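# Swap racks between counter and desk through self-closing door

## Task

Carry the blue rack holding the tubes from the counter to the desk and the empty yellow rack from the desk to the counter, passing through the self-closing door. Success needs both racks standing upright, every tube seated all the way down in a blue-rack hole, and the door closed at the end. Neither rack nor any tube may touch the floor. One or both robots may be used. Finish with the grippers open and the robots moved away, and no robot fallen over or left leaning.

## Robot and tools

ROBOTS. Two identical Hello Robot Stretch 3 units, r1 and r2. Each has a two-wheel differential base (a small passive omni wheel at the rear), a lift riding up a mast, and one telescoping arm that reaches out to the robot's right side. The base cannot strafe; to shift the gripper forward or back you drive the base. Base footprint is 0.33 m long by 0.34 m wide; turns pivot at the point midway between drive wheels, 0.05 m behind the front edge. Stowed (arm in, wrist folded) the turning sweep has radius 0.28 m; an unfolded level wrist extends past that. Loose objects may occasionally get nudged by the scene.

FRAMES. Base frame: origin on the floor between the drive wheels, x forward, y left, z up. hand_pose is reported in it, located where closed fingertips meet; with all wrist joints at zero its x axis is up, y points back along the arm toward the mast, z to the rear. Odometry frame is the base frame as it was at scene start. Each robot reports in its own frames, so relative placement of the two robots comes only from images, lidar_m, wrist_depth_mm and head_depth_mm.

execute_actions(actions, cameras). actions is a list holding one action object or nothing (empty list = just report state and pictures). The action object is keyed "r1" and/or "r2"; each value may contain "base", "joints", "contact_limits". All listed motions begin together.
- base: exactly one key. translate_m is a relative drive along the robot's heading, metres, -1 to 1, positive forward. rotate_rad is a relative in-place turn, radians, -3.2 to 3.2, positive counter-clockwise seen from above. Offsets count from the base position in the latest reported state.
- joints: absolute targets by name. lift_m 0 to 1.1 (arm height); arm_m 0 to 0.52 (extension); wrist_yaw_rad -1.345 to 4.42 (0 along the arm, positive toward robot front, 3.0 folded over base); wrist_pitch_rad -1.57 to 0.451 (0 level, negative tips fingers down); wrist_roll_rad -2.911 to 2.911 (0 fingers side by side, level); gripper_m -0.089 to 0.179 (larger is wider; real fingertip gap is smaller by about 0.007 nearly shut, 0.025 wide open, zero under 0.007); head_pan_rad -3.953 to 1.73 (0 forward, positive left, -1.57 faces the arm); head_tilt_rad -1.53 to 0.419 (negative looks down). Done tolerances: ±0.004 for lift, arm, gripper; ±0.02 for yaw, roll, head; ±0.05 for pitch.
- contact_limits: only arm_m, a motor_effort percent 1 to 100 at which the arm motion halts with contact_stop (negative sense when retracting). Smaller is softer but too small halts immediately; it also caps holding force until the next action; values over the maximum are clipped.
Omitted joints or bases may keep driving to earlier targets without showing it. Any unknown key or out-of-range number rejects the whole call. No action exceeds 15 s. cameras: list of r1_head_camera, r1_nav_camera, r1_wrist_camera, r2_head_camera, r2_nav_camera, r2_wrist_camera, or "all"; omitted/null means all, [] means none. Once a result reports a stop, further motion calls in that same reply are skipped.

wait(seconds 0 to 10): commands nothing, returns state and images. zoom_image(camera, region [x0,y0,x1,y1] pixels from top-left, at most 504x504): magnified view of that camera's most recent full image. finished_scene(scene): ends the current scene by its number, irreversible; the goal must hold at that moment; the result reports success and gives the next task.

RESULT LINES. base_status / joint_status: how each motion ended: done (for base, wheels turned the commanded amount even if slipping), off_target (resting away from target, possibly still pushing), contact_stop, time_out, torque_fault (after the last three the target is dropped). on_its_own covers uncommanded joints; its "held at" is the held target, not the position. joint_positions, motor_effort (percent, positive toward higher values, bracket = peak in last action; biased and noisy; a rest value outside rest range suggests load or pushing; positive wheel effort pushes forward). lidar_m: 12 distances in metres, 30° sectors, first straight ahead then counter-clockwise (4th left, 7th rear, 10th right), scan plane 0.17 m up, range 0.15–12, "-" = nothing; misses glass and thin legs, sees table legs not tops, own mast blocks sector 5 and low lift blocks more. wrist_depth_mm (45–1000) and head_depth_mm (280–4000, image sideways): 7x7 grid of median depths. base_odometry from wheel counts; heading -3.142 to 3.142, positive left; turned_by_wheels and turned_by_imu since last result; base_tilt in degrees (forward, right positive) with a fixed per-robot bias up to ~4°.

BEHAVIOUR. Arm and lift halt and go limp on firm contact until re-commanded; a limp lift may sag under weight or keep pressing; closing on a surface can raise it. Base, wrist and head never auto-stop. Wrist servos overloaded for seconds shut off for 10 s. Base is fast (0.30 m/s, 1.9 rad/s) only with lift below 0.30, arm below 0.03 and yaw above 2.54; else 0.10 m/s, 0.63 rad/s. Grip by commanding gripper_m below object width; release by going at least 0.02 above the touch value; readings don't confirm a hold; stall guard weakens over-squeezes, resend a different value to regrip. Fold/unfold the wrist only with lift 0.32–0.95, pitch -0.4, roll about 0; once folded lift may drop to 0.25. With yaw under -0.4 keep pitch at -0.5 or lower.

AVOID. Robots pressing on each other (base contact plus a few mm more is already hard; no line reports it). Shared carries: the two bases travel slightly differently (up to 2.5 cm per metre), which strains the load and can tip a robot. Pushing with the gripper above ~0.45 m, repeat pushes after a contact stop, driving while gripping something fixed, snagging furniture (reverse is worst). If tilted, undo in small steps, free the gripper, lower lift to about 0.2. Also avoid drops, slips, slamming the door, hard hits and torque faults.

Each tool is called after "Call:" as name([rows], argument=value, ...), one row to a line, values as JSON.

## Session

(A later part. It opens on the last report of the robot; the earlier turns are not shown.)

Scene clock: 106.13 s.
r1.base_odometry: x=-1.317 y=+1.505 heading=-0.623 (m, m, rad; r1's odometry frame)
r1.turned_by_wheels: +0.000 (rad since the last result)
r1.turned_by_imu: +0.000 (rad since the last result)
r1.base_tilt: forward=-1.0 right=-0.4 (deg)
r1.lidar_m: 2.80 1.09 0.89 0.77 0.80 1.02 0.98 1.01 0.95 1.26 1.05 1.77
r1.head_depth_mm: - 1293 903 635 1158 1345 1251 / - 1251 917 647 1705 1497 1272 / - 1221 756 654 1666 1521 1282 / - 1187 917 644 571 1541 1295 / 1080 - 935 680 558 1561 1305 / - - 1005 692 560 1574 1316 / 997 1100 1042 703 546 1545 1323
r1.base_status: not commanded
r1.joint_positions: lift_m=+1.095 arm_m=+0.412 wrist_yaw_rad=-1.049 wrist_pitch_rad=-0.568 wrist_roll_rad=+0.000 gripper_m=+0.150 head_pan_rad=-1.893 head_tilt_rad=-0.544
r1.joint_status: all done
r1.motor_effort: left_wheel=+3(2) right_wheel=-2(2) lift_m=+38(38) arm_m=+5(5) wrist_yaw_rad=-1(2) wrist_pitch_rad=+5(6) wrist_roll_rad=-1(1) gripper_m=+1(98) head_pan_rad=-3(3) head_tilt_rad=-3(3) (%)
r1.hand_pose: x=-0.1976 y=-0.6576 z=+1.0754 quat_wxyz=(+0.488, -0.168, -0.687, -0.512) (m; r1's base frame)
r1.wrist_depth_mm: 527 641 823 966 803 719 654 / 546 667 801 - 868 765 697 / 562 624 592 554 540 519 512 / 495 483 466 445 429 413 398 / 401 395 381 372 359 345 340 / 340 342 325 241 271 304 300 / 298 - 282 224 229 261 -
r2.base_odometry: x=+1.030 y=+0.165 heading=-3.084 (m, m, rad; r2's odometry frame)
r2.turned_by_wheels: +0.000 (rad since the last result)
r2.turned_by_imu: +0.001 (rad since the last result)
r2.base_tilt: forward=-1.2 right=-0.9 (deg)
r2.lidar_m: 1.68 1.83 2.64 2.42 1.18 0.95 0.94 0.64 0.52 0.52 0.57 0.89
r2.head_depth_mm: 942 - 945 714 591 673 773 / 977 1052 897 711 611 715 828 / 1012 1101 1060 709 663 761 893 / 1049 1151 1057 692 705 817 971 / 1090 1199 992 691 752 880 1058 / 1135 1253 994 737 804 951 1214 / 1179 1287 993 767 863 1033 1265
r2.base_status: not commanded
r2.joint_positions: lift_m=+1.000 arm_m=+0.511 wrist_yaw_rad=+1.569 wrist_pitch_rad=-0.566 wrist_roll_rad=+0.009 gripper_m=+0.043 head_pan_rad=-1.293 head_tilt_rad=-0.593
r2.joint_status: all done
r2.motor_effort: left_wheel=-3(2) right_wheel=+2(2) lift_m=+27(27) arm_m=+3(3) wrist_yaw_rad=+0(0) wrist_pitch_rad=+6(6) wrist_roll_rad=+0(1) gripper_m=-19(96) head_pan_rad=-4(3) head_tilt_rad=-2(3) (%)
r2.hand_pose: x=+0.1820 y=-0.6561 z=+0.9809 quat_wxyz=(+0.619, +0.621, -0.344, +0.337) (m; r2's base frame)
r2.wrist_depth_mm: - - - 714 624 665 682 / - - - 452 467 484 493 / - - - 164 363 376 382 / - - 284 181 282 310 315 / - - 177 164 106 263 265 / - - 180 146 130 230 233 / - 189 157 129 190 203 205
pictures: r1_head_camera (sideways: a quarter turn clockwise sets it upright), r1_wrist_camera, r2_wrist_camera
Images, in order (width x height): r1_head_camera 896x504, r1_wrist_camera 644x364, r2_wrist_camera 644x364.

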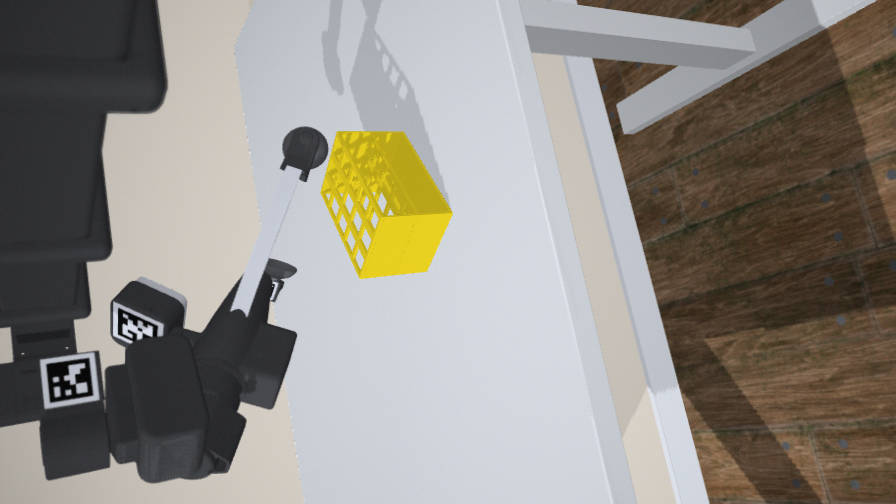

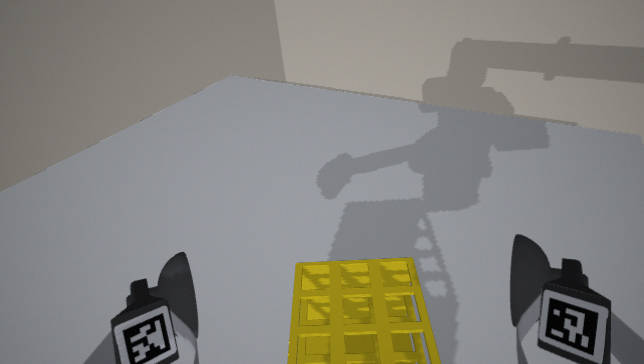

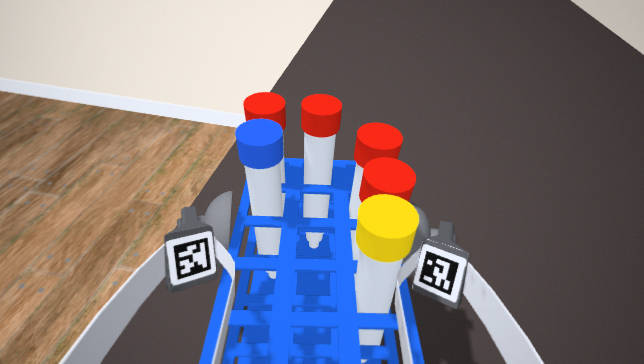

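Call:
execute_actions([
  {"r1":{"joints":{"lift_m":1.035}},"r2":{"joints":{"lift_m":1.025}}},
], cameras=["r2_wrist_camera","r1_wrist_camera","r1_head_camera","r2_head_camera"])

Scene clock: 107.87 s.
r1.base_odometry: x=-1.317 y=+1.505 heading=-0.623 (m, m, rad; r1's odometry frame)
r1.turned_by_wheels: +0.000 (rad since the last result)
r1.turned_by_imu: +0.000 (rad since the last result)
r1.base_tilt: forward=-0.9 right=-0.3 (deg)
r1.lidar_m: 2.80 1.09 0.89 0.77 0.80 1.01 0.98 1.01 0.95 1.26 1.05 1.77
r1.head_depth_mm: 1176 1251 - 606 1156 1349 1251 / 1144 - - 624 1701 1496 1272 / 1115 - 938 656 1673 1532 1285 / 1083 - 998 644 570 1546 1294 / 1055 - 871 680 558 1560 1304 / 1029 - 895 690 560 1578 1320 / 1012 1093 984 703 546 1552 1327
r1.base_status: not commanded
r1.joint_positions: lift_m=+1.035 arm_m=+0.412 wrist_yaw_rad=-1.049 wrist_pitch_rad=-0.568 wrist_roll_rad=+0.000 gripper_m=+0.150 head_pan_rad=-1.893 head_tilt_rad=-0.544
r1.joint_status: all done
r1.motor_effort: left_wheel=+2(2) right_wheel=-1(2) lift_m=+26(38) arm_m=+5(6) wrist_yaw_rad=-1(1) wrist_pitch_rad=+6(6) wrist_roll_rad=-1(1) gripper_m=-1(1) head_pan_rad=-2(2) head_tilt_rad=-3(4) (%)
r1.hand_pose: x=-0.1976 y=-0.6576 z=+1.0159 quat_wxyz=(+0.488, -0.168, -0.687, -0.512) (m; r1's base frame)
r1.wrist_depth_mm: 536 643 839 937 791 730 643 / 550 630 620 577 548 726 675 / 495 481 447 437 417 404 386 / 383 376 357 349 332 319 314 / 313 310 294 211 211 277 262 / 265 268 252 167 161 233 231 / 230 - 216 165 171 200 -
r2.base_odometry: x=+1.030 y=+0.165 heading=-3.084 (m, m, rad; r2's odometry frame)
r2.turned_by_wheels: +0.000 (rad since the last result)
r2.turned_by_imu: +0.000 (rad since the last result)
r2.base_tilt: forward=-1.1 right=-0.9 (deg)
r2.lidar_m: 1.68 1.83 2.65 2.42 1.18 0.95 0.94 0.64 0.52 0.51 0.56 0.89
r2.head_depth_mm: 940 - 946 713 590 673 774 / 978 1051 895 712 612 715 828 / 1009 1108 943 683 662 763 893 / 1048 1152 705 681 706 816 968 / 1087 1200 941 701 750 878 1058 / 1134 1251 994 737 803 949 1215 / 1182 1288 991 765 862 1036 1271
r2.base_status: not commanded
r2.joint_positions: lift_m=+1.025 arm_m=+0.511 wrist_yaw_rad=+1.569 wrist_pitch_rad=-0.571 wrist_roll_rad=+0.009 gripper_m=+0.043 head_pan_rad=-1.293 head_tilt_rad=-0.593
r2.joint_status: all done
r2.motor_effort: left_wheel=-2(2) right_wheel=+2(2) lift_m=+28(29) arm_m=+2(3) wrist_yaw_rad=+0(1) wrist_pitch_rad=+8(8) wrist_roll_rad=+0(1) gripper_m=-18(19) head_pan_rad=-4(4) head_tilt_rad=-2(2) (%)
r2.hand_pose: x=+0.1812 y=-0.6561 z=+1.0048 quat_wxyz=(+0.620, +0.622, -0.342, +0.335) (m; r2's base frame)
r2.wrist_depth_mm: - - - - 685 746 700 / - - - 493 517 529 540 / - - - 174 409 421 427 / - - 334 185 316 337 348 / - - 178 167 109 292 298 / - - 181 145 128 256 261 / - 213 149 125 156 224 229
pictures: r1_head_camera (sideways: a quarter turn clockwise sets it upright), r1_wrist_camera, r2_head_camera (sideways: a quarter turn clockwise sets it upright), r2_wrist_camera
Images, in order (width x height): r1_head_camera 896x504, r1_wrist_camera 644x364, r2_head_camera 896x504, r2_wrist_camera 644x364.

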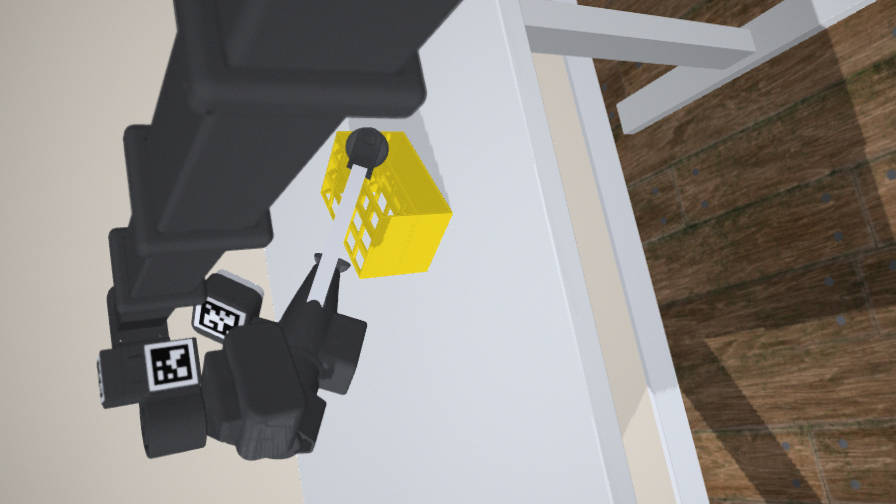

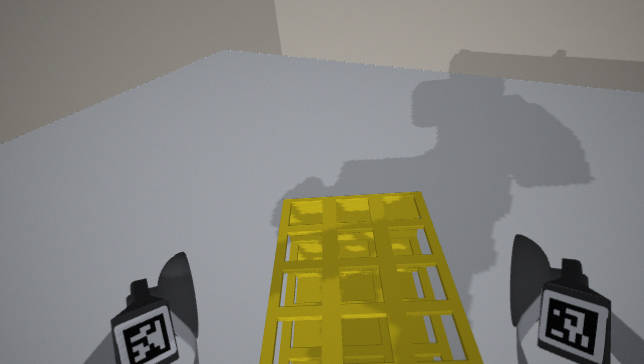

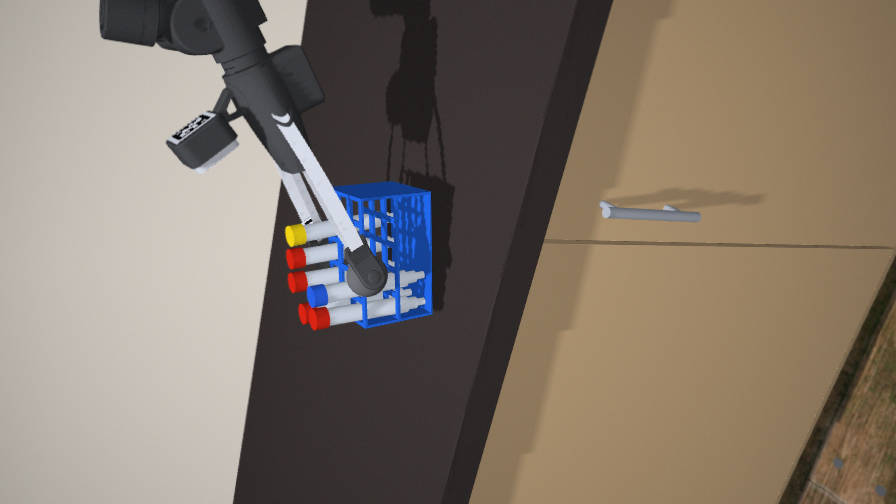

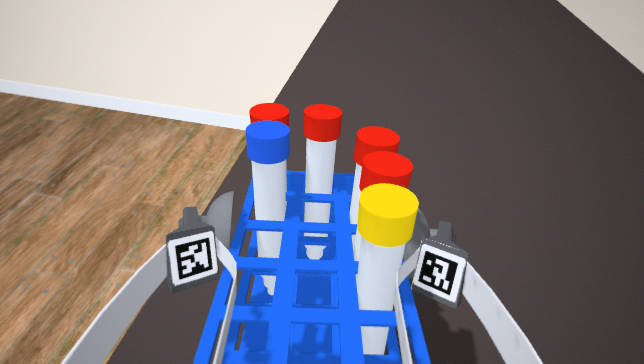

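Call:
execute_actions([
  {"r1":{"base":{"translate_m":-0.009},"joints":{"lift_m":1.031,"arm_m":0.417,"gripper_m":0.11}}},
], cameras=["r2_wrist_camera","r1_wrist_camera","r2_head_camera"])

Call:
zoom_image(camera="r2_head_camera", region=[260, 120, 480, 360])

Scene clock: 110.57 s.
r1.base_odometry: x=-1.324 y=+1.510 heading=-0.623 (m, m, rad; r1's odometry frame)
r1.turned_by_wheels: +0.000 (rad since the last result)
r1.turned_by_imu: +0.001 (rad since the last result)
r1.base_tilt: forward=-0.9 right=-0.3 (deg)
r1.lidar_m: 2.81 1.09 0.89 0.77 0.80 1.01 0.97 1.00 0.94 1.26 1.06 1.77
r1.head_depth_mm: 1179 1256 - 587 1154 1345 1250 / 1147 1216 - 621 1698 1502 1269 / 1115 - 849 655 1673 1524 1282 / 1082 - 1021 643 571 1537 1297 / 1058 - 852 679 558 1559 1309 / 1032 - 892 692 560 1579 1319 / 1013 1094 1007 702 546 1543 1326
r1.base_status: done
r1.joint_positions: lift_m=+1.031 arm_m=+0.417 wrist_yaw_rad=-1.049 wrist_pitch_rad=-0.567 wrist_roll_rad=+0.000 gripper_m=+0.110 head_pan_rad=-1.893 head_tilt_rad=-0.544
r1.joint_status: all done
r1.motor_effort: left_wheel=+2(4) right_wheel=-2(7) lift_m=+26(20) arm_m=+5(5) wrist_yaw_rad=-1(1) wrist_pitch_rad=+6(6) wrist_roll_rad=-1(1) gripper_m=+0(97) head_pan_rad=-3(1) head_tilt_rad=-3(3) (%)
r1.hand_pose: x=-0.1976 y=-0.6626 z=+1.0119 quat_wxyz=(+0.488, -0.168, -0.687, -0.512) (m; r1's base frame)
r1.wrist_depth_mm: 526 634 839 920 813 713 646 / 552 619 614 568 545 526 661 / 490 467 443 421 403 391 372 / 374 362 348 341 328 313 308 / 307 298 289 192 201 268 258 / 259 254 248 189 183 - 225 / 223 222 205 138 162 191 197
r2.base_odometry: x=+1.030 y=+0.165 heading=-3.084 (m, m, rad; r2's odometry frame)
r2.turned_by_wheels: +0.000 (rad since the last result)
r2.turned_by_imu: +0.001 (rad since the last result)
r2.base_tilt: forward=-1.2 right=-0.9 (deg)
r2.lidar_m: 1.68 1.83 2.65 2.42 1.19 0.95 0.94 0.64 0.52 0.51 0.56 0.89
r2.head_depth_mm: 941 - 944 713 590 673 773 / 977 1047 895 711 611 714 828 / 1009 1106 943 682 662 762 894 / 1049 1152 706 682 704 817 967 / 1091 1196 939 700 749 878 1058 / 1134 1245 991 736 800 952 1214 / 1180 1293 988 766 862 1037 1269
r2.base_status: not commanded
r2.joint_positions: lift_m=+1.025 arm_m=+0.511 wrist_yaw_rad=+1.569 wrist_pitch_rad=-0.571 wrist_roll_rad=+0.009 gripper_m=+0.043 head_pan_rad=-1.293 head_tilt_rad=-0.593
r2.joint_status: not commanded
r2.motor_effort: left_wheel=-2(3) right_wheel=+2(2) lift_m=+28(28) arm_m=+3(3) wrist_yaw_rad=+0(0) wrist_pitch_rad=+8(8) wrist_roll_rad=+0(0) gripper_m=-18(18) head_pan_rad=-3(4) head_tilt_rad=-2(2) (%)
r2.hand_pose: x=+0.1812 y=-0.6561 z=+1.0048 quat_wxyz=(+0.620, +0.622, -0.342, +0.335) (m; r2's base frame)
r2.wrist_depth_mm: - - - - 694 716 714 / - - - 498 512 530 547 / - - - 173 409 424 427 / - - 336 185 317 345 351 / - - 179 166 109 292 298 / - - 182 145 128 256 258 / - 213 150 126 156 226 228
pictures: r1_wrist_camera, r2_head_camera (sideways: a quarter turn clockwise sets it upright), r2_wrist_camera
Images, in order (width x height): r1_wrist_camera 644x364, r2_head_camera 896x504, r2_wrist_camera 644x364.

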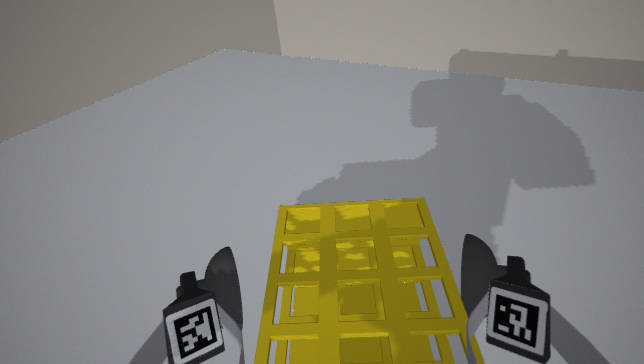

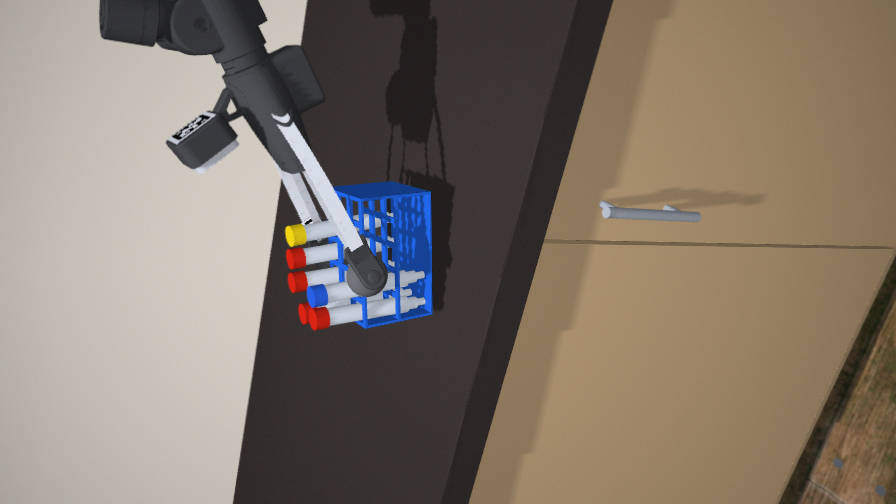

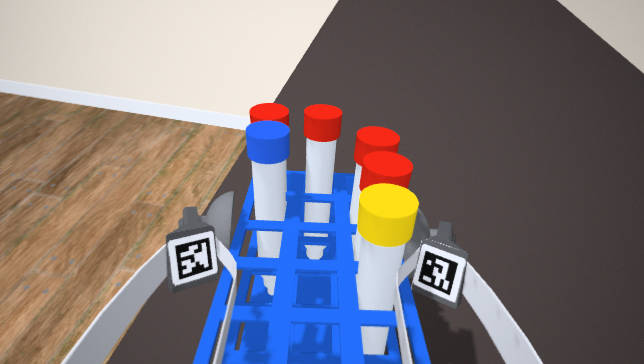

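Region (260, 120, 480, 360) of r2_head_camera's 896x504 image, scaled by 2.100, with more detail than that image has; it fills the left 462 columns of this view, and the rest is white.

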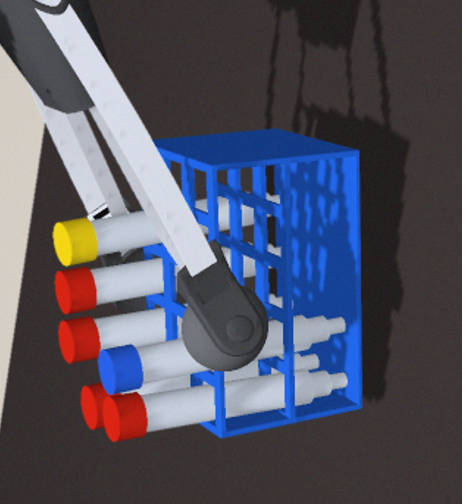

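Call:
execute_actions([
  {"r1":{"joints":{"gripper_m":0.048}},"r2":{"joints":{"wrist_pitch_rad":-0.44}}},
], cameras=["r2_wrist_camera","r1_wrist_camera","r2_head_camera"])

Scene clock: 112.03 s.
r1.base_odometry: x=-1.324 y=+1.510 heading=-0.623 (m, m, rad; r1's odometry frame)
r1.turned_by_wheels: +0.000 (rad since the last result)
r1.turned_by_imu: +0.000 (rad since the last result)
r1.base_tilt: forward=-0.9 right=-0.3 (deg)
r1.lidar_m: 2.81 1.09 0.89 0.77 0.80 1.01 0.97 1.00 0.94 1.26 1.06 1.77
r1.head_depth_mm: 1179 1255 - 588 1147 1344 1249 / 1146 1215 - 621 1702 1505 1274 / 1117 - 754 658 1669 1531 1285 / 1087 - 1020 643 572 1549 1289 / 1056 - 851 679 559 1564 1307 / 1032 - 894 692 559 1577 1316 / 1012 1092 1005 703 547 1551 1326
r1.base_status: not commanded
r1.joint_positions: lift_m=+1.031 arm_m=+0.417 wrist_yaw_rad=-1.049 wrist_pitch_rad=-0.569 wrist_roll_rad=+0.000 gripper_m=+0.049 head_pan_rad=-1.893 head_tilt_rad=-0.544
r1.joint_status: all done
r1.motor_effort: left_wheel=+2(2) right_wheel=-1(2) lift_m=+26(26) arm_m=+6(5) wrist_yaw_rad=-1(1) wrist_pitch_rad=+6(6) wrist_roll_rad=-1(1) gripper_m=-20(100) head_pan_rad=-2(3) head_tilt_rad=-3(4) (%)
r1.hand_pose: x=-0.1974 y=-0.6625 z=+1.0116 quat_wxyz=(+0.488, -0.168, -0.687, -0.512) (m; r1's base frame)
r1.wrist_depth_mm: 529 644 860 953 799 715 647 / 534 624 609 574 530 527 673 / 487 459 446 422 406 388 369 / 379 364 347 337 325 312 306 / 311 297 287 193 195 266 255 / 259 253 247 189 149 233 225 / 224 221 150 171 131 - 198
r2.base_odometry: x=+1.030 y=+0.165 heading=-3.084 (m, m, rad; r2's odometry frame)
r2.turned_by_wheels: +0.000 (rad since the last result)
r2.turned_by_imu: +0.000 (rad since the last result)
r2.base_tilt: forward=-1.2 right=-0.9 (deg)
r2.lidar_m: 1.67 1.83 2.64 2.41 1.18 0.95 0.94 0.64 0.52 0.51 0.57 0.89
r2.head_depth_mm: 942 - 1001 712 591 671 771 / 975 1045 942 711 610 714 829 / 1010 1111 944 709 663 762 895 / 1046 1152 691 681 703 815 968 / 1086 1202 682 690 749 879 1056 / 1130 1253 993 737 803 951 1212 / 1181 1293 988 766 863 1034 1266
r2.base_status: not commanded
r2.joint_positions: lift_m=+1.025 arm_m=+0.511 wrist_yaw_rad=+1.569 wrist_pitch_rad=-0.470 wrist_roll_rad=+0.009 gripper_m=+0.043 head_pan_rad=-1.293 head_tilt_rad=-0.593
r2.joint_status: all done
r2.motor_effort: left_wheel=-3(2) right_wheel=+2(2) lift_m=+27(28) arm_m=+3(3) wrist_yaw_rad=+0(0) wrist_pitch_rad=+11(11) wrist_roll_rad=+0(0) gripper_m=-18(18) head_pan_rad=-4(3) head_tilt_rad=-2(3) (%)
r2.hand_pose: x=+0.1962 y=-0.6561 z=+1.0261 quat_wxyz=(+0.602, +0.604, -0.373, +0.367) (m; r2's base frame)
r2.wrist_depth_mm: - - - - - - 768 / - - - 753 688 725 694 / - - - 175 496 513 531 / - - - 185 368 406 415 / - - 178 167 110 334 344 / - - 182 145 128 285 290 / - 240 151 125 154 247 250
pictures: r1_wrist_camera, r2_head_camera (sideways: a quarter turn clockwise sets it upright), r2_wrist_camera
Images, in order (width x height): r1_wrist_camera 644x364, r2_head_camera 896x504, r2_wrist_camera 644x364.

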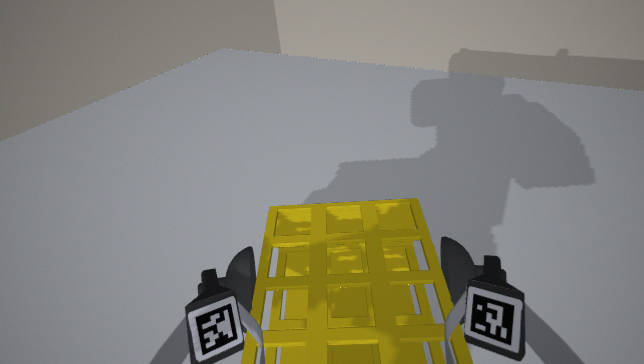

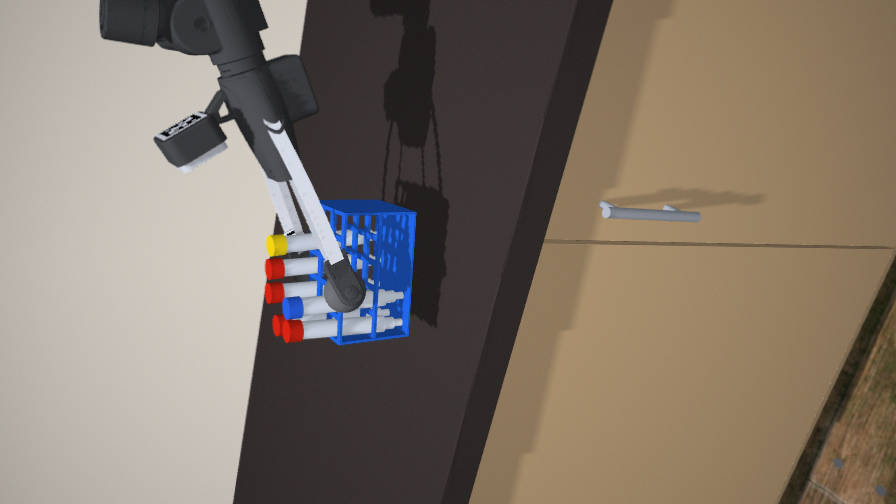

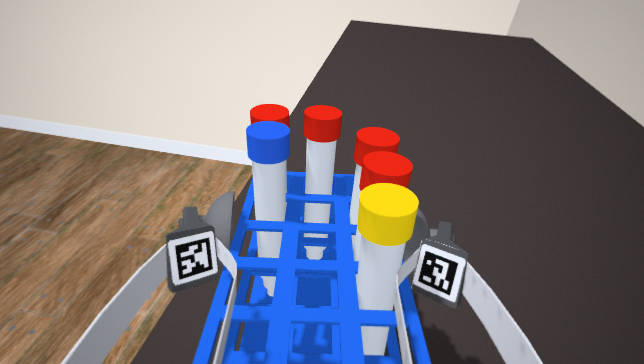

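Call:
execute_actions([
  {"r1":{"joints":{"lift_m":1.06}},"r2":{"joints":{"arm_m":0.40}}},
], cameras=["r2_wrist_camera","r1_wrist_camera","r1_head_camera"])

Scene clock: 114.43 s.
r1.base_odometry: x=-1.324 y=+1.510 heading=-0.623 (m, m, rad; r1's odometry frame)
r1.turned_by_wheels: +0.000 (rad since the last result)
r1.turned_by_imu: +0.000 (rad since the last result)
r1.base_tilt: forward=-1.0 right=-0.3 (deg)
r1.lidar_m: 2.81 1.09 0.89 0.77 0.80 1.01 0.97 1.00 0.94 1.26 1.06 1.77
r1.head_depth_mm: 1146 - 807 637 1153 1349 1245 / 1116 - 865 646 1703 1495 1268 / 1089 1250 726 657 1671 1527 1281 / 1062 1210 707 643 571 1545 1293 / 1045 - 876 680 558 1557 1301 / 1018 - 923 692 559 1571 1312 / 1011 1087 1037 703 547 1548 1321
r1.base_status: not commanded
r1.joint_positions: lift_m=+1.060 arm_m=+0.417 wrist_yaw_rad=-1.049 wrist_pitch_rad=-0.570 wrist_roll_rad=+0.000 gripper_m=+0.049 head_pan_rad=-1.893 head_tilt_rad=-0.544
r1.joint_status: all done
r1.motor_effort: left_wheel=+2(2) right_wheel=-2(2) lift_m=+39(42) arm_m=+5(5) wrist_yaw_rad=-1(1) wrist_pitch_rad=+6(6) wrist_roll_rad=-1(1) gripper_m=-20(20) head_pan_rad=-2(3) head_tilt_rad=-3(3) (%)
r1.hand_pose: x=-0.1973 y=-0.6625 z=+1.0400 quat_wxyz=(+0.488, -0.168, -0.687, -0.512) (m; r1's base frame)
r1.wrist_depth_mm: 542 659 835 905 799 713 652 / 545 655 687 636 827 776 697 / 531 522 502 485 465 440 419 / 433 406 402 385 372 363 347 / 353 339 331 191 196 304 292 / 299 287 279 187 150 265 254 / 254 253 150 170 130 - 224
r2.base_odometry: x=+1.030 y=+0.165 heading=-3.084 (m, m, rad; r2's odometry frame)
r2.turned_by_wheels: +0.000 (rad since the last result)
r2.turned_by_imu: +0.001 (rad since the last result)
r2.base_tilt: forward=-1.2 right=-0.8 (deg)
r2.lidar_m: 1.68 1.83 2.64 2.42 1.18 0.95 0.94 0.64 0.52 0.51 0.56 0.89
r2.head_depth_mm: 946 1027 895 712 590 673 773 / 974 1057 - 710 611 715 830 / 1014 1092 1057 710 662 762 892 / 1049 1149 1059 630 702 817 968 / 1090 1199 847 627 750 880 1059 / 1134 1253 991 693 802 951 1215 / 1179 1290 990 765 863 1037 1270
r2.base_status: not commanded
r2.joint_positions: lift_m=+1.025 arm_m=+0.400 wrist_yaw_rad=+1.569 wrist_pitch_rad=-0.470 wrist_roll_rad=+0.009 gripper_m=+0.043 head_pan_rad=-1.293 head_tilt_rad=-0.593
r2.joint_status: all done
r2.motor_effort: left_wheel=-2(2) right_wheel=+2(1) lift_m=+28(27) arm_m=-3(4) wrist_yaw_rad=+0(0) wrist_pitch_rad=+11(11) wrist_roll_rad=+0(0) gripper_m=-18(18) head_pan_rad=-3(4) head_tilt_rad=-3(2) (%)
r2.hand_pose: x=+0.1962 y=-0.5458 z=+1.0261 quat_wxyz=(+0.602, +0.604, -0.373, +0.367) (m; r2's base frame)
r2.wrist_depth_mm: - - - - - - 933 / - - - - 714 729 754 / - - - 175 506 521 549 / - - - 186 368 409 419 / - - 178 167 110 335 344 / - - 180 145 128 289 289 / - - 152 125 154 248 250
pictures: r1_head_camera (sideways: a quarter turn clockwise sets it upright), r1_wrist_camera, r2_wrist_camera
Images, in order (width x height): r1_head_camera 896x504, r1_wrist_camera 644x364, r2_wrist_camera 644x364.

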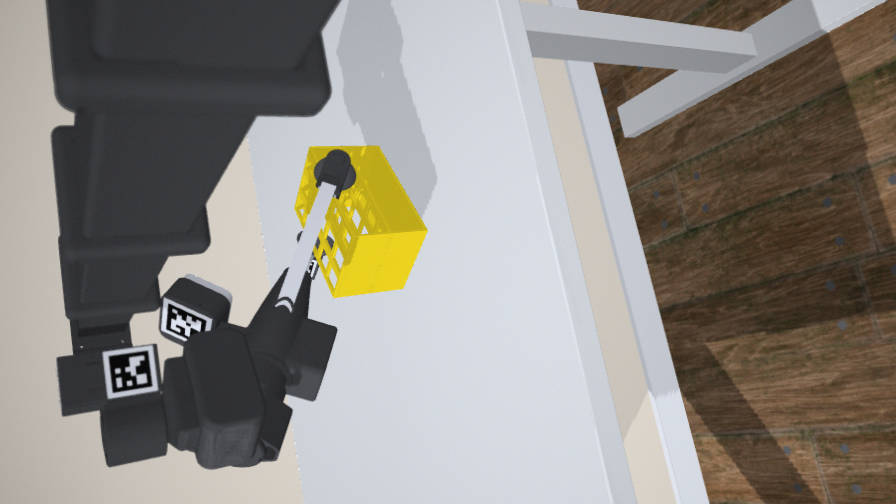

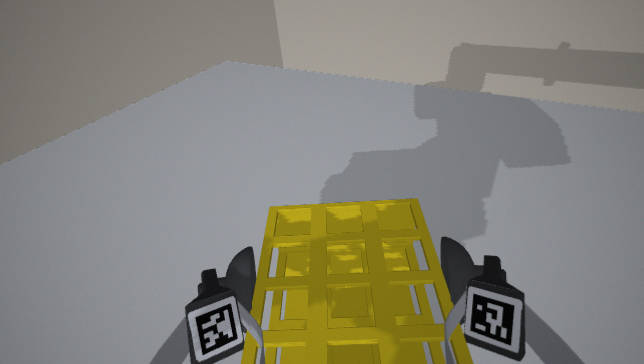

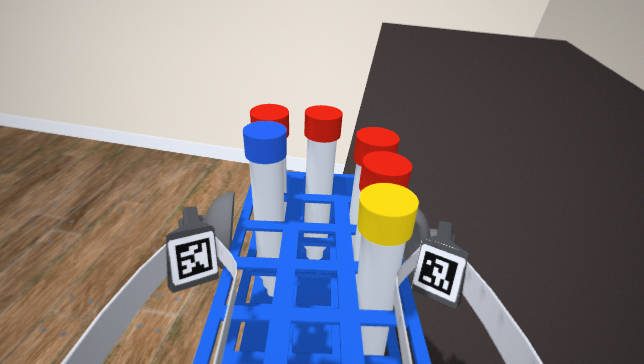

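Call:
execute_actions([
  {"r1":{"base":{"translate_m":0.23},"joints":{"arm_m":0.0,"wrist_yaw_rad":1.57,"head_pan_rad":-3.1,"head_tilt_rad":-0.8}},"r2":{"base":{"rotate_rad":1.48},"joints":{"arm_m":0.0,"head_pan_rad":0,"head_tilt_rad":-0.8}}},
], cameras=["r2_wrist_camera","r1_wrist_camera"])

Scene clock: 122.10 s.
r1.base_odometry: x=-1.137 y=+1.376 heading=-0.623 (m, m, rad; r1's odometry frame)
r1.turned_by_wheels: +0.000 (rad since the last result)
r1.turned_by_imu: +0.000 (rad since the last result)
r1.base_tilt: forward=-1.0 right=-0.4 (deg)
r1.lidar_m: 2.58 1.11 0.89 0.86 0.88 1.09 1.20 1.24 1.09 1.26 0.92 1.77
r1.head_depth_mm: - - - 1611 1473 1275 1130 / - - - 1626 1487 1292 1137 / - - - 1644 1510 1302 1147 / - - - 1667 1525 1317 1159 / - - - 1690 1540 1326 1168 / - - - 1712 1559 1344 1176 / - - - 1730 1558 1358 1188
r1.base_status: done
r1.joint_positions: lift_m=+1.060 arm_m=+0.001 wrist_yaw_rad=+1.570 wrist_pitch_rad=-0.570 wrist_roll_rad=+0.000 gripper_m=+0.049 head_pan_rad=-3.093 head_tilt_rad=-0.790
r1.joint_status: all done
r1.motor_effort: left_wheel=+2(6) right_wheel=-2(3) lift_m=+39(38) arm_m=-6(11) wrist_yaw_rad=+0(0) wrist_pitch_rad=+6(6) wrist_roll_rad=-1(1) gripper_m=-19(20) head_pan_rad=-3(30) head_tilt_rad=-5(23) (%)
r1.hand_pose: x=+0.1814 y=-0.1461 z=+1.0400 quat_wxyz=(+0.621, +0.620, -0.339, +0.339) (m; r1's base frame)
r1.wrist_depth_mm: - - - - - - - / - - - - - - 548 / - - - - - - 442 / - - - - - - - / - - - 192 197 - - / - - - 189 150 - - / - - 149 170 131 - -
r2.base_odometry: x=+1.030 y=+0.165 heading=-1.604 (m, m, rad; r2's odometry frame)
r2.turned_by_wheels: +1.480 (rad since the last result)
r2.turned_by_imu: +1.488 (rad since the last result)
r2.base_tilt: forward=-1.2 right=-0.9 (deg)
r2.lidar_m: 2.62 1.26 0.96 0.94 0.99 0.53 0.51 0.55 0.79 1.68 1.76 2.49
r2.head_depth_mm: 2368 2718 2339 1879 308 330 1133 / 2377 2703 2330 1870 1576 1324 1189 / 2385 2705 2326 1872 1566 1350 1188 / 2401 2666 2302 1872 1575 1346 1183 / 2386 2685 2315 1862 1564 1346 1185 / 2394 2686 2300 1863 1555 1346 1185 / 2382 2651 2291 1857 1556 1342 1183
r2.base_status: done
r2.joint_positions: lift_m=+1.025 arm_m=+0.000 wrist_yaw_rad=+1.570 wrist_pitch_rad=-0.468 wrist_roll_rad=+0.009 gripper_m=+0.043 head_pan_rad=-0.007 head_tilt_rad=-0.790
r2.joint_status: all done
r2.motor_effort: left_wheel=-3(10) right_wheel=+2(10) lift_m=+27(28) arm_m=-3(3) wrist_yaw_rad=+0(0) wrist_pitch_rad=+11(11) wrist_roll_rad=+1(0) gripper_m=-18(18) head_pan_rad=+4(46) head_tilt_rad=-4(16) (%)
r2.hand_pose: x=+0.1964 y=-0.1458 z=+1.0263 quat_wxyz=(+0.601, +0.604, -0.373, +0.367) (m; r2's base frame)
r2.wrist_depth_mm: - - - - - - - / - - - - - - - / - - - 175 - - - / - - - 186 - - - / - - 177 167 110 - - / - - 182 145 128 - - / - - 152 125 154 - -
pictures: r1_wrist_camera, r2_wrist_camera
Images, in order (width x height): r1_wrist_camera 644x364, r2_wrist_camera 644x364.

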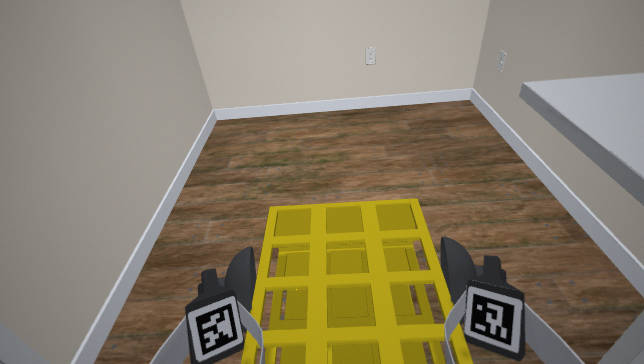

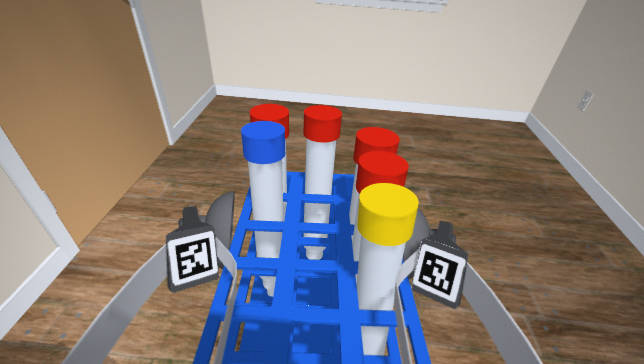

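Call:
execute_actions([
  {"r1":{"base":{"rotate_rad":-1.55},"joints":{"lift_m":0.8}},"r2":{"base":{"translate_m":0.3},"joints":{"lift_m":0.75}}},
], cameras=["r1_nav_camera"])

Call:
execute_actions([
  {"r1":{"base":{"translate_m":-0.5},"joints":{"wrist_yaw_rad":2.5}},"r2":{"base":{"translate_m":0.5},"joints":{"lift_m":0.295,"wrist_yaw_rad":2.6,"head_tilt_rad":-1.2}}},
], cameras=["r1_nav_camera","r1_wrist_camera","r2_wrist_camera","r2_head_camera"])

Scene clock: 127.30 s.
r1.base_odometry: x=-1.137 y=+1.376 heading=-2.173 (m, m, rad; r1's odometry frame)
r1.turned_by_wheels: -1.550 (rad since the last result)
r1.turned_by_imu: -1.572 (rad since the last result)
r1.base_tilt: forward=-0.9 right=-0.4 (deg)
r1.lidar_m: 1.25 0.92 1.80 2.58 1.09 0.88 0.85 0.84 1.11 1.20 1.10 1.09
r1.head_depth_mm: 720 818 943 1119 - - - / 726 825 954 1131 - - - / 733 835 968 1149 1378 1280 - / 740 845 980 1166 1419 1317 - / 747 854 993 1185 1402 1327 - / 754 862 962 1099 1348 1341 - / 736 807 903 1103 1377 1373 -
r1.base_status: done
r1.joint_positions: lift_m=+0.800 arm_m=+0.001 wrist_yaw_rad=+1.570 wrist_pitch_rad=-0.571 wrist_roll_rad=+0.000 gripper_m=+0.049 head_pan_rad=-3.093 head_tilt_rad=-0.790
r1.joint_status: all done
r1.motor_effort: left_wheel=+2(5) right_wheel=-2(5) lift_m=+27(31) arm_m=-5(5) wrist_yaw_rad=+0(1) wrist_pitch_rad=+7(7) wrist_roll_rad=+0(1) gripper_m=-19(20) head_pan_rad=-2(3) head_tilt_rad=-5(5) (%)
r1.hand_pose: x=+0.1812 y=-0.1461 z=+0.7802 quat_wxyz=(+0.621, +0.620, -0.339, +0.339) (m; r1's base frame)
r1.wrist_depth_mm: 730 - - - - - - / 807 - - - - - 809 / - - - - - - 873 / - - - - - - - / - - - 192 196 - - / - - - 189 151 - - / - - 149 171 131 - 912
r2.base_odometry: x=+1.020 y=-0.135 heading=-1.604 (m, m, rad; r2's odometry frame)
r2.turned_by_wheels: +0.000 (rad since the last result)
r2.turned_by_imu: +0.003 (rad since the last result)
r2.base_tilt: forward=-1.2 right=-0.9 (deg)
r2.lidar_m: 2.32 1.26 0.95 0.93 0.97 0.83 0.81 0.86 1.24 1.69 1.78 2.38
r2.head_depth_mm: 2103 2382 2323 1886 1573 1354 471 / 2102 2387 2332 1867 1564 1350 490 / 2093 2390 2316 1878 1567 1351 1182 / 2088 2368 2310 1866 1563 1350 1180 / 2108 2380 2311 1874 1567 1342 1181 / 2116 2383 2305 1868 1565 1346 1184 / 2117 2395 2297 1861 1554 1347 1184
r2.base_status: done
r2.joint_positions: lift_m=+0.750 arm_m=+0.000 wrist_yaw_rad=+1.570 wrist_pitch_rad=-0.468 wrist_roll_rad=+0.009 gripper_m=+0.043 head_pan_rad=-0.007 head_tilt_rad=-0.790
r2.joint_status: all done
r2.motor_effort: left_wheel=-4(6) right_wheel=+3(7) lift_m=+22(23) arm_m=-4(3) wrist_yaw_rad=+0(0) wrist_pitch_rad=+11(11) wrist_roll_rad=+0(0) gripper_m=-18(18) head_pan_rad=+3(3) head_tilt_rad=-3(3) (%)
r2.hand_pose: x=+0.1964 y=-0.1458 z=+0.7517 quat_wxyz=(+0.601, +0.604, -0.373, +0.367) (m; r2's base frame)
r2.wrist_depth_mm: - - - - - - - / - - - - - - - / - - - 174 - - - / - - - 184 - - - / - - 178 167 110 - - / 946 951 181 145 128 - - / 825 839 152 125 154 894 929
pictures: r1_nav_camera (sideways: a quarter turn counterclockwise sets it upright)
Images, in order (width x height): r1_nav_camera 672x504.

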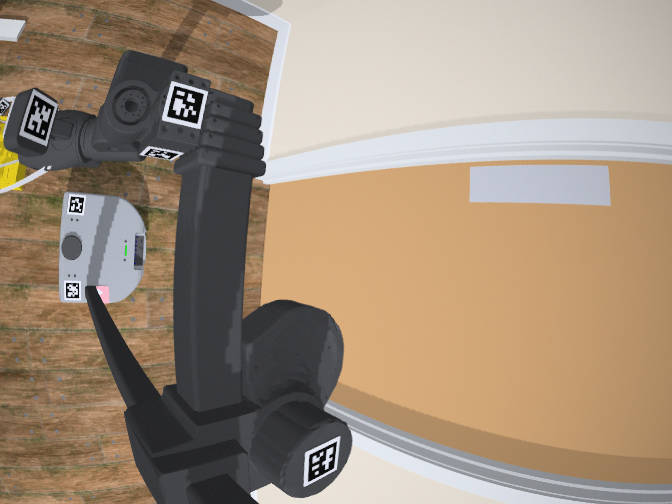

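Scene clock: 133.73 s.
r1.base_odometry: x=-0.854 y=+1.788 heading=-2.172 (m, m, rad; r1's odometry frame)
r1.turned_by_wheels: +0.000 (rad since the last result)
r1.turned_by_imu: +0.001 (rad since the last result)
r1.base_tilt: forward=-0.9 right=-0.4 (deg)
r1.lidar_m: 1.76 1.38 2.52 1.04 0.50 0.37 0.35 0.37 0.44 1.10 1.25 1.49
r1.head_depth_mm: 287 316 364 431 - - - / 289 319 369 437 - - - / 291 322 373 444 532 737 - / 291 326 378 451 556 728 - / 294 329 383 457 568 748 - / 294 333 388 465 578 767 - / 296 337 393 471 591 717 -
r1.base_status: done
r1.joint_positions: lift_m=+0.800 arm_m=+0.001 wrist_yaw_rad=+2.499 wrist_pitch_rad=-0.571 wrist_roll_rad=+0.000 gripper_m=+0.049 head_pan_rad=-3.093 head_tilt_rad=-0.790
r1.joint_status: all done
r1.motor_effort: left_wheel=+2(3) right_wheel=-1(5) lift_m=+27(27) arm_m=-5(6) wrist_yaw_rad=+1(3) wrist_pitch_rad=+7(7) wrist_roll_rad=+0(1) gripper_m=-19(21) head_pan_rad=-2(3) head_tilt_rad=-5(5) (%)
r1.hand_pose: x=+0.1002 y=+0.0163 z=+0.7802 quat_wxyz=(+0.404, +0.706, -0.025, +0.581) (m; r1's base frame)
r1.wrist_depth_mm: - - - - - - - / - - - - - - - / - - - - - - - / - - - - - - - / - - - 191 196 - - / 972 - - 190 150 - - / 875 - 149 171 131 - 906
r2.base_odometry: x=+1.003 y=-0.635 heading=-1.605 (m, m, rad; r2's odometry frame)
r2.turned_by_wheels: +0.000 (rad since the last result)
r2.turned_by_imu: +0.005 (rad since the last result)
r2.base_tilt: forward=-1.1 right=-0.8 (deg)
r2.lidar_m: 1.83 1.22 0.93 0.89 0.95 1.33 1.31 1.39 1.76 1.72 1.80 1.87
r2.head_depth_mm: 1849 1670 1536 1407 1304 1216 1136 / 1831 1669 1524 1405 1297 1219 - / 1836 1661 1521 1397 1300 1220 - / 1834 1660 1523 1394 1292 1203 - / 1818 1654 1513 1386 1288 963 - / 1822 1648 1510 1394 1289 1201 1142 / 1805 1648 1502 1382 1280 1199 1133
r2.base_status: done
r2.joint_positions: lift_m=+0.295 arm_m=+0.000 wrist_yaw_rad=+2.599 wrist_pitch_rad=-0.468 wrist_roll_rad=+0.009 gripper_m=+0.043 head_pan_rad=-0.007 head_tilt_rad=-1.186
r2.joint_status: all done
r2.motor_effort: left_wheel=-3(9) right_wheel=+2(9) lift_m=+23(23) arm_m=-3(3) wrist_yaw_rad=+1(3) wrist_pitch_rad=+10(10) wrist_roll_rad=+1(1) gripper_m=-18(18) head_pan_rad=+4(4) head_tilt_rad=-6(23) (%)
r2.hand_pose: x=+0.0913 y=+0.0410 z=+0.2967 quat_wxyz=(+0.343, +0.709, -0.028, +0.616) (m; r2's base frame)
r2.wrist_depth_mm: 709 777 878 989 - - - / 769 830 955 - - - - / 783 812 792 174 903 928 961 / 635 663 643 186 655 713 742 / 549 548 178 167 109 593 612 / - 480 144 146 128 495 511 / - - 133 125 154 432 443
pictures: r1_nav_camera (sideways: a quarter turn counterclockwise sets it upright), r1_wrist_camera, r2_head_camera (sideways: a quarter turn clockwise sets it upright), r2_wrist_camera
Images, in order (width x height): r1_nav_camera 672x504, r1_wrist_camera 644x364, r2_head_camera 896x504, r2_wrist_camera 644x364.

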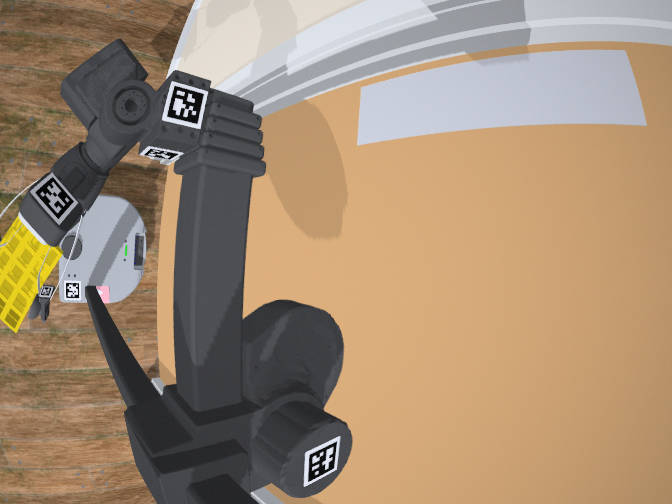

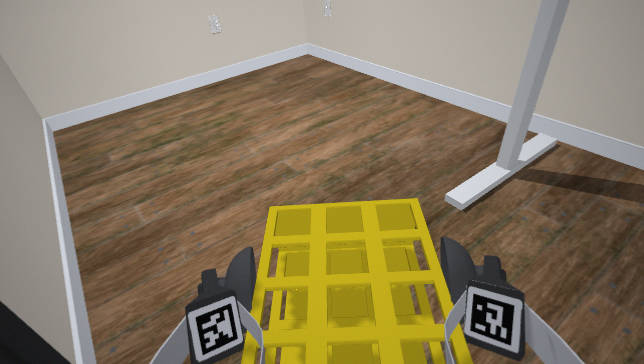

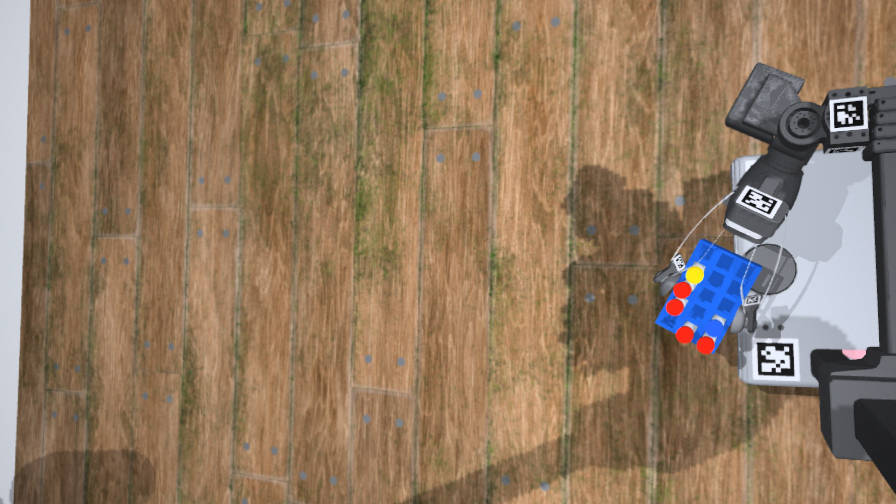

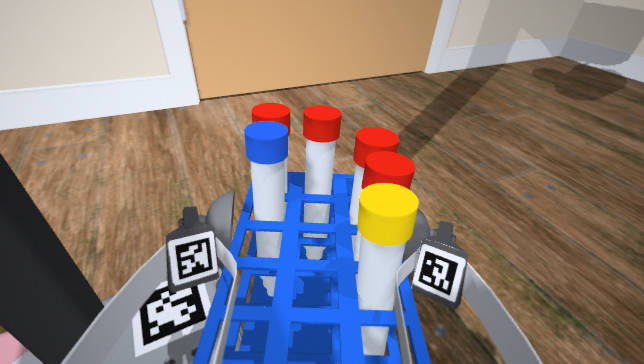

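Call:
execute_actions([
  {"r1":{"base":{"translate_m":-0.075},"joints":{"lift_m":0.4}},"r2":{"base":{"translate_m":1.0},"joints":{"head_tilt_rad":-0.6}}},
], cameras=["r2_wrist_camera"])

Call:
execute_actions([
  {"r1":{"base":{"translate_m":-0.2},"joints":{"lift_m":0.33}},"r2":{"base":{"translate_m":0.3}}},
], cameras=["r1_nav_camera"])

Scene clock: 139.87 s.
r1.base_odometry: x=-0.812 y=+1.850 heading=-2.172 (m, m, rad; r1's odometry frame)
r1.turned_by_wheels: +0.000 (rad since the last result)
r1.turned_by_imu: +0.001 (rad since the last result)
r1.base_tilt: forward=-0.9 right=-0.4 (deg)
r1.lidar_m: 1.83 1.46 2.63 0.74 0.39 0.29 0.28 0.29 0.40 0.79 1.25 1.56
r1.head_depth_mm: - - 290 328 401 518 654 / - - 292 332 408 529 - / - - 294 338 416 541 743 / - - 294 343 423 555 807 / - - 298 348 432 569 841 / - - 299 353 439 584 870 / - - 300 359 448 600 748
r1.base_status: done
r1.joint_positions: lift_m=+0.400 arm_m=+0.001 wrist_yaw_rad=+2.499 wrist_pitch_rad=-0.571 wrist_roll_rad=+0.000 gripper_m=+0.049 head_pan_rad=-3.093 head_tilt_rad=-0.790
r1.joint_status: all done
r1.motor_effort: left_wheel=+2(4) right_wheel=-2(4) lift_m=+27(24) arm_m=-5(5) wrist_yaw_rad=+1(1) wrist_pitch_rad=+7(7) wrist_roll_rad=-1(1) gripper_m=-19(21) head_pan_rad=-2(3) head_tilt_rad=-6(5) (%)
r1.hand_pose: x=+0.1002 y=+0.0163 z=+0.3802 quat_wxyz=(+0.404, +0.706, -0.025, +0.581) (m; r1's base frame)
r1.wrist_depth_mm: - - - - - - - / - - - - - - - / - - - - - 966 924 / 939 939 883 849 861 796 808 / 760 790 739 191 197 692 687 / 644 658 634 188 149 608 575 / 594 583 139 170 131 - 515
r2.base_odometry: x=+0.969 y=-1.634 heading=-1.605 (m, m, rad; r2's odometry frame)
r2.turned_by_wheels: +0.000 (rad since the last result)
r2.turned_by_imu: +0.008 (rad since the last result)
r2.base_tilt: forward=-1.2 right=-0.8 (deg)
r2.lidar_m: 0.83 0.88 0.87 0.84 0.90 1.26 2.30 2.39 1.82 1.77 1.12 0.85
r2.head_depth_mm: 685 752 834 925 1082 1255 1296 / 685 752 834 926 1081 1259 1290 / 686 754 839 930 1088 1266 1285 / 683 750 835 933 1086 1270 1281 / 694 761 848 953 1089 1270 1286 / 694 763 850 953 1093 1276 1289 / 695 763 850 957 1096 1279 1288
r2.base_status: done
r2.joint_positions: lift_m=+0.295 arm_m=+0.000 wrist_yaw_rad=+2.599 wrist_pitch_rad=-0.468 wrist_roll_rad=+0.009 gripper_m=+0.043 head_pan_rad=-0.007 head_tilt_rad=-0.605
r2.joint_status: all done
r2.motor_effort: left_wheel=-3(9) right_wheel=+2(8) lift_m=+23(22) arm_m=-3(3) wrist_yaw_rad=+0(1) wrist_pitch_rad=+10(10) wrist_roll_rad=+0(1) gripper_m=-18(18) head_pan_rad=+3(4) head_tilt_rad=+3(27) (%)
r2.hand_pose: x=+0.0913 y=+0.0410 z=+0.2967 quat_wxyz=(+0.343, +0.709, -0.028, +0.616) (m; r2's base frame)
r2.wrist_depth_mm: 678 755 811 962 - 786 634 / 722 785 891 - - 836 664 / 756 815 779 174 874 824 672 / 634 646 635 185 644 714 673 / 534 543 179 168 110 583 598 / - 482 143 146 128 498 506 / - - 134 125 154 427 440
pictures: r2_wrist_camera
Images, in order (width x height): r2_wrist_camera 644x364.

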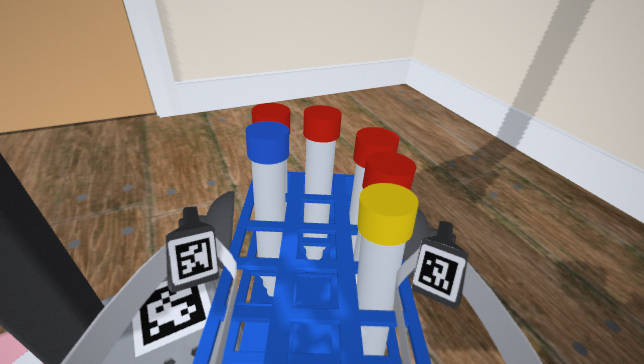

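Scene clock: 142.87 s.
r1.base_odometry: x=-0.699 y=+2.015 heading=-2.172 (m, m, rad; r1's odometry frame)
r1.turned_by_wheels: +0.000 (rad since the last result)
r1.turned_by_imu: +0.001 (rad since the last result)
r1.base_tilt: forward=-0.9 right=-0.3 (deg)
r1.lidar_m: 1.71 1.65 2.67 0.44 0.29 0.27 0.27 0.34 0.35 0.33 1.24 1.71
r1.head_depth_mm: - - 285 315 377 470 596 / - - 293 337 410 522 652 / - - 306 364 449 589 830 / - 291 327 394 496 672 1046 / - 299 351 430 554 786 1133 / 285 316 380 473 629 1289 1178 / 294 339 411 526 1439 1349 1188
r1.base_status: done
r1.joint_positions: lift_m=+0.330 arm_m=+0.001 wrist_yaw_rad=+2.499 wrist_pitch_rad=-0.571 wrist_roll_rad=+0.000 gripper_m=+0.049 head_pan_rad=-3.093 head_tilt_rad=-0.790
r1.joint_status: all done
r1.motor_effort: left_wheel=+2(7) right_wheel=-3(10) lift_m=+27(27) arm_m=-5(5) wrist_yaw_rad=+0(0) wrist_pitch_rad=+7(7) wrist_roll_rad=+0(0) gripper_m=-20(20) head_pan_rad=-2(2) head_tilt_rad=-5(5) (%)
r1.hand_pose: x=+0.1002 y=+0.0163 z=+0.3102 quat_wxyz=(+0.404, +0.706, -0.025, +0.581) (m; r1's base frame)
r1.wrist_depth_mm: - - - - - - - / 485 - - - - - - / 483 - 993 969 943 873 841 / 513 774 760 758 723 697 688 / 509 644 651 193 197 599 582 / 493 574 552 190 150 527 494 / 482 500 139 171 130 - 445
r2.base_odometry: x=+0.958 y=-1.934 heading=-1.605 (m, m, rad; r2's odometry frame)
r2.turned_by_wheels: +0.000 (rad since the last result)
r2.turned_by_imu: +0.003 (rad since the last result)
r2.base_tilt: forward=-1.3 right=-0.8 (deg)
r2.lidar_m: 0.54 0.57 0.81 0.83 0.70 0.98 2.60 2.39 1.83 1.72 0.72 0.55
r2.head_depth_mm: 421 462 513 577 637 773 925 / 421 463 514 577 635 776 925 / 412 452 503 568 635 779 932 / 422 464 514 577 644 782 937 / 428 470 522 588 672 783 937 / 428 471 524 589 673 787 942 / 429 472 524 591 675 788 944
r2.base_status: done
r2.joint_positions: lift_m=+0.295 arm_m=+0.000 wrist_yaw_rad=+2.599 wrist_pitch_rad=-0.468 wrist_roll_rad=+0.009 gripper_m=+0.043 head_pan_rad=-0.007 head_tilt_rad=-0.605
r2.joint_status: not commanded
r2.motor_effort: left_wheel=-3(10) right_wheel=+2(10) lift_m=+23(22) arm_m=-3(3) wrist_yaw_rad=+1(1) wrist_pitch_rad=+10(10) wrist_roll_rad=+0(0) gripper_m=-18(18) head_pan_rad=+3(3) head_tilt_rad=+2(2) (%)
r2.hand_pose: x=+0.0913 y=+0.0410 z=+0.2967 quat_wxyz=(+0.343, +0.709, -0.028, +0.616) (m; r2's base frame)
r2.wrist_depth_mm: 668 727 806 881 684 505 400 / 712 782 881 965 723 529 414 / 742 816 801 175 695 550 427 / 628 653 619 185 656 558 436 / 542 543 178 167 110 556 450 / - 473 144 146 128 503 460 / - - 133 125 154 431 440
pictures: r1_nav_camera (sideways: a quarter turn counterclockwise sets it upright)
Images, in order (width x height): r1_nav_camera 672x504.

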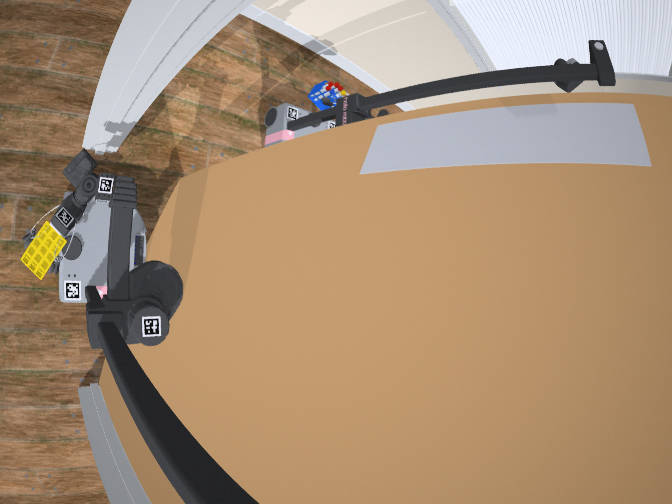

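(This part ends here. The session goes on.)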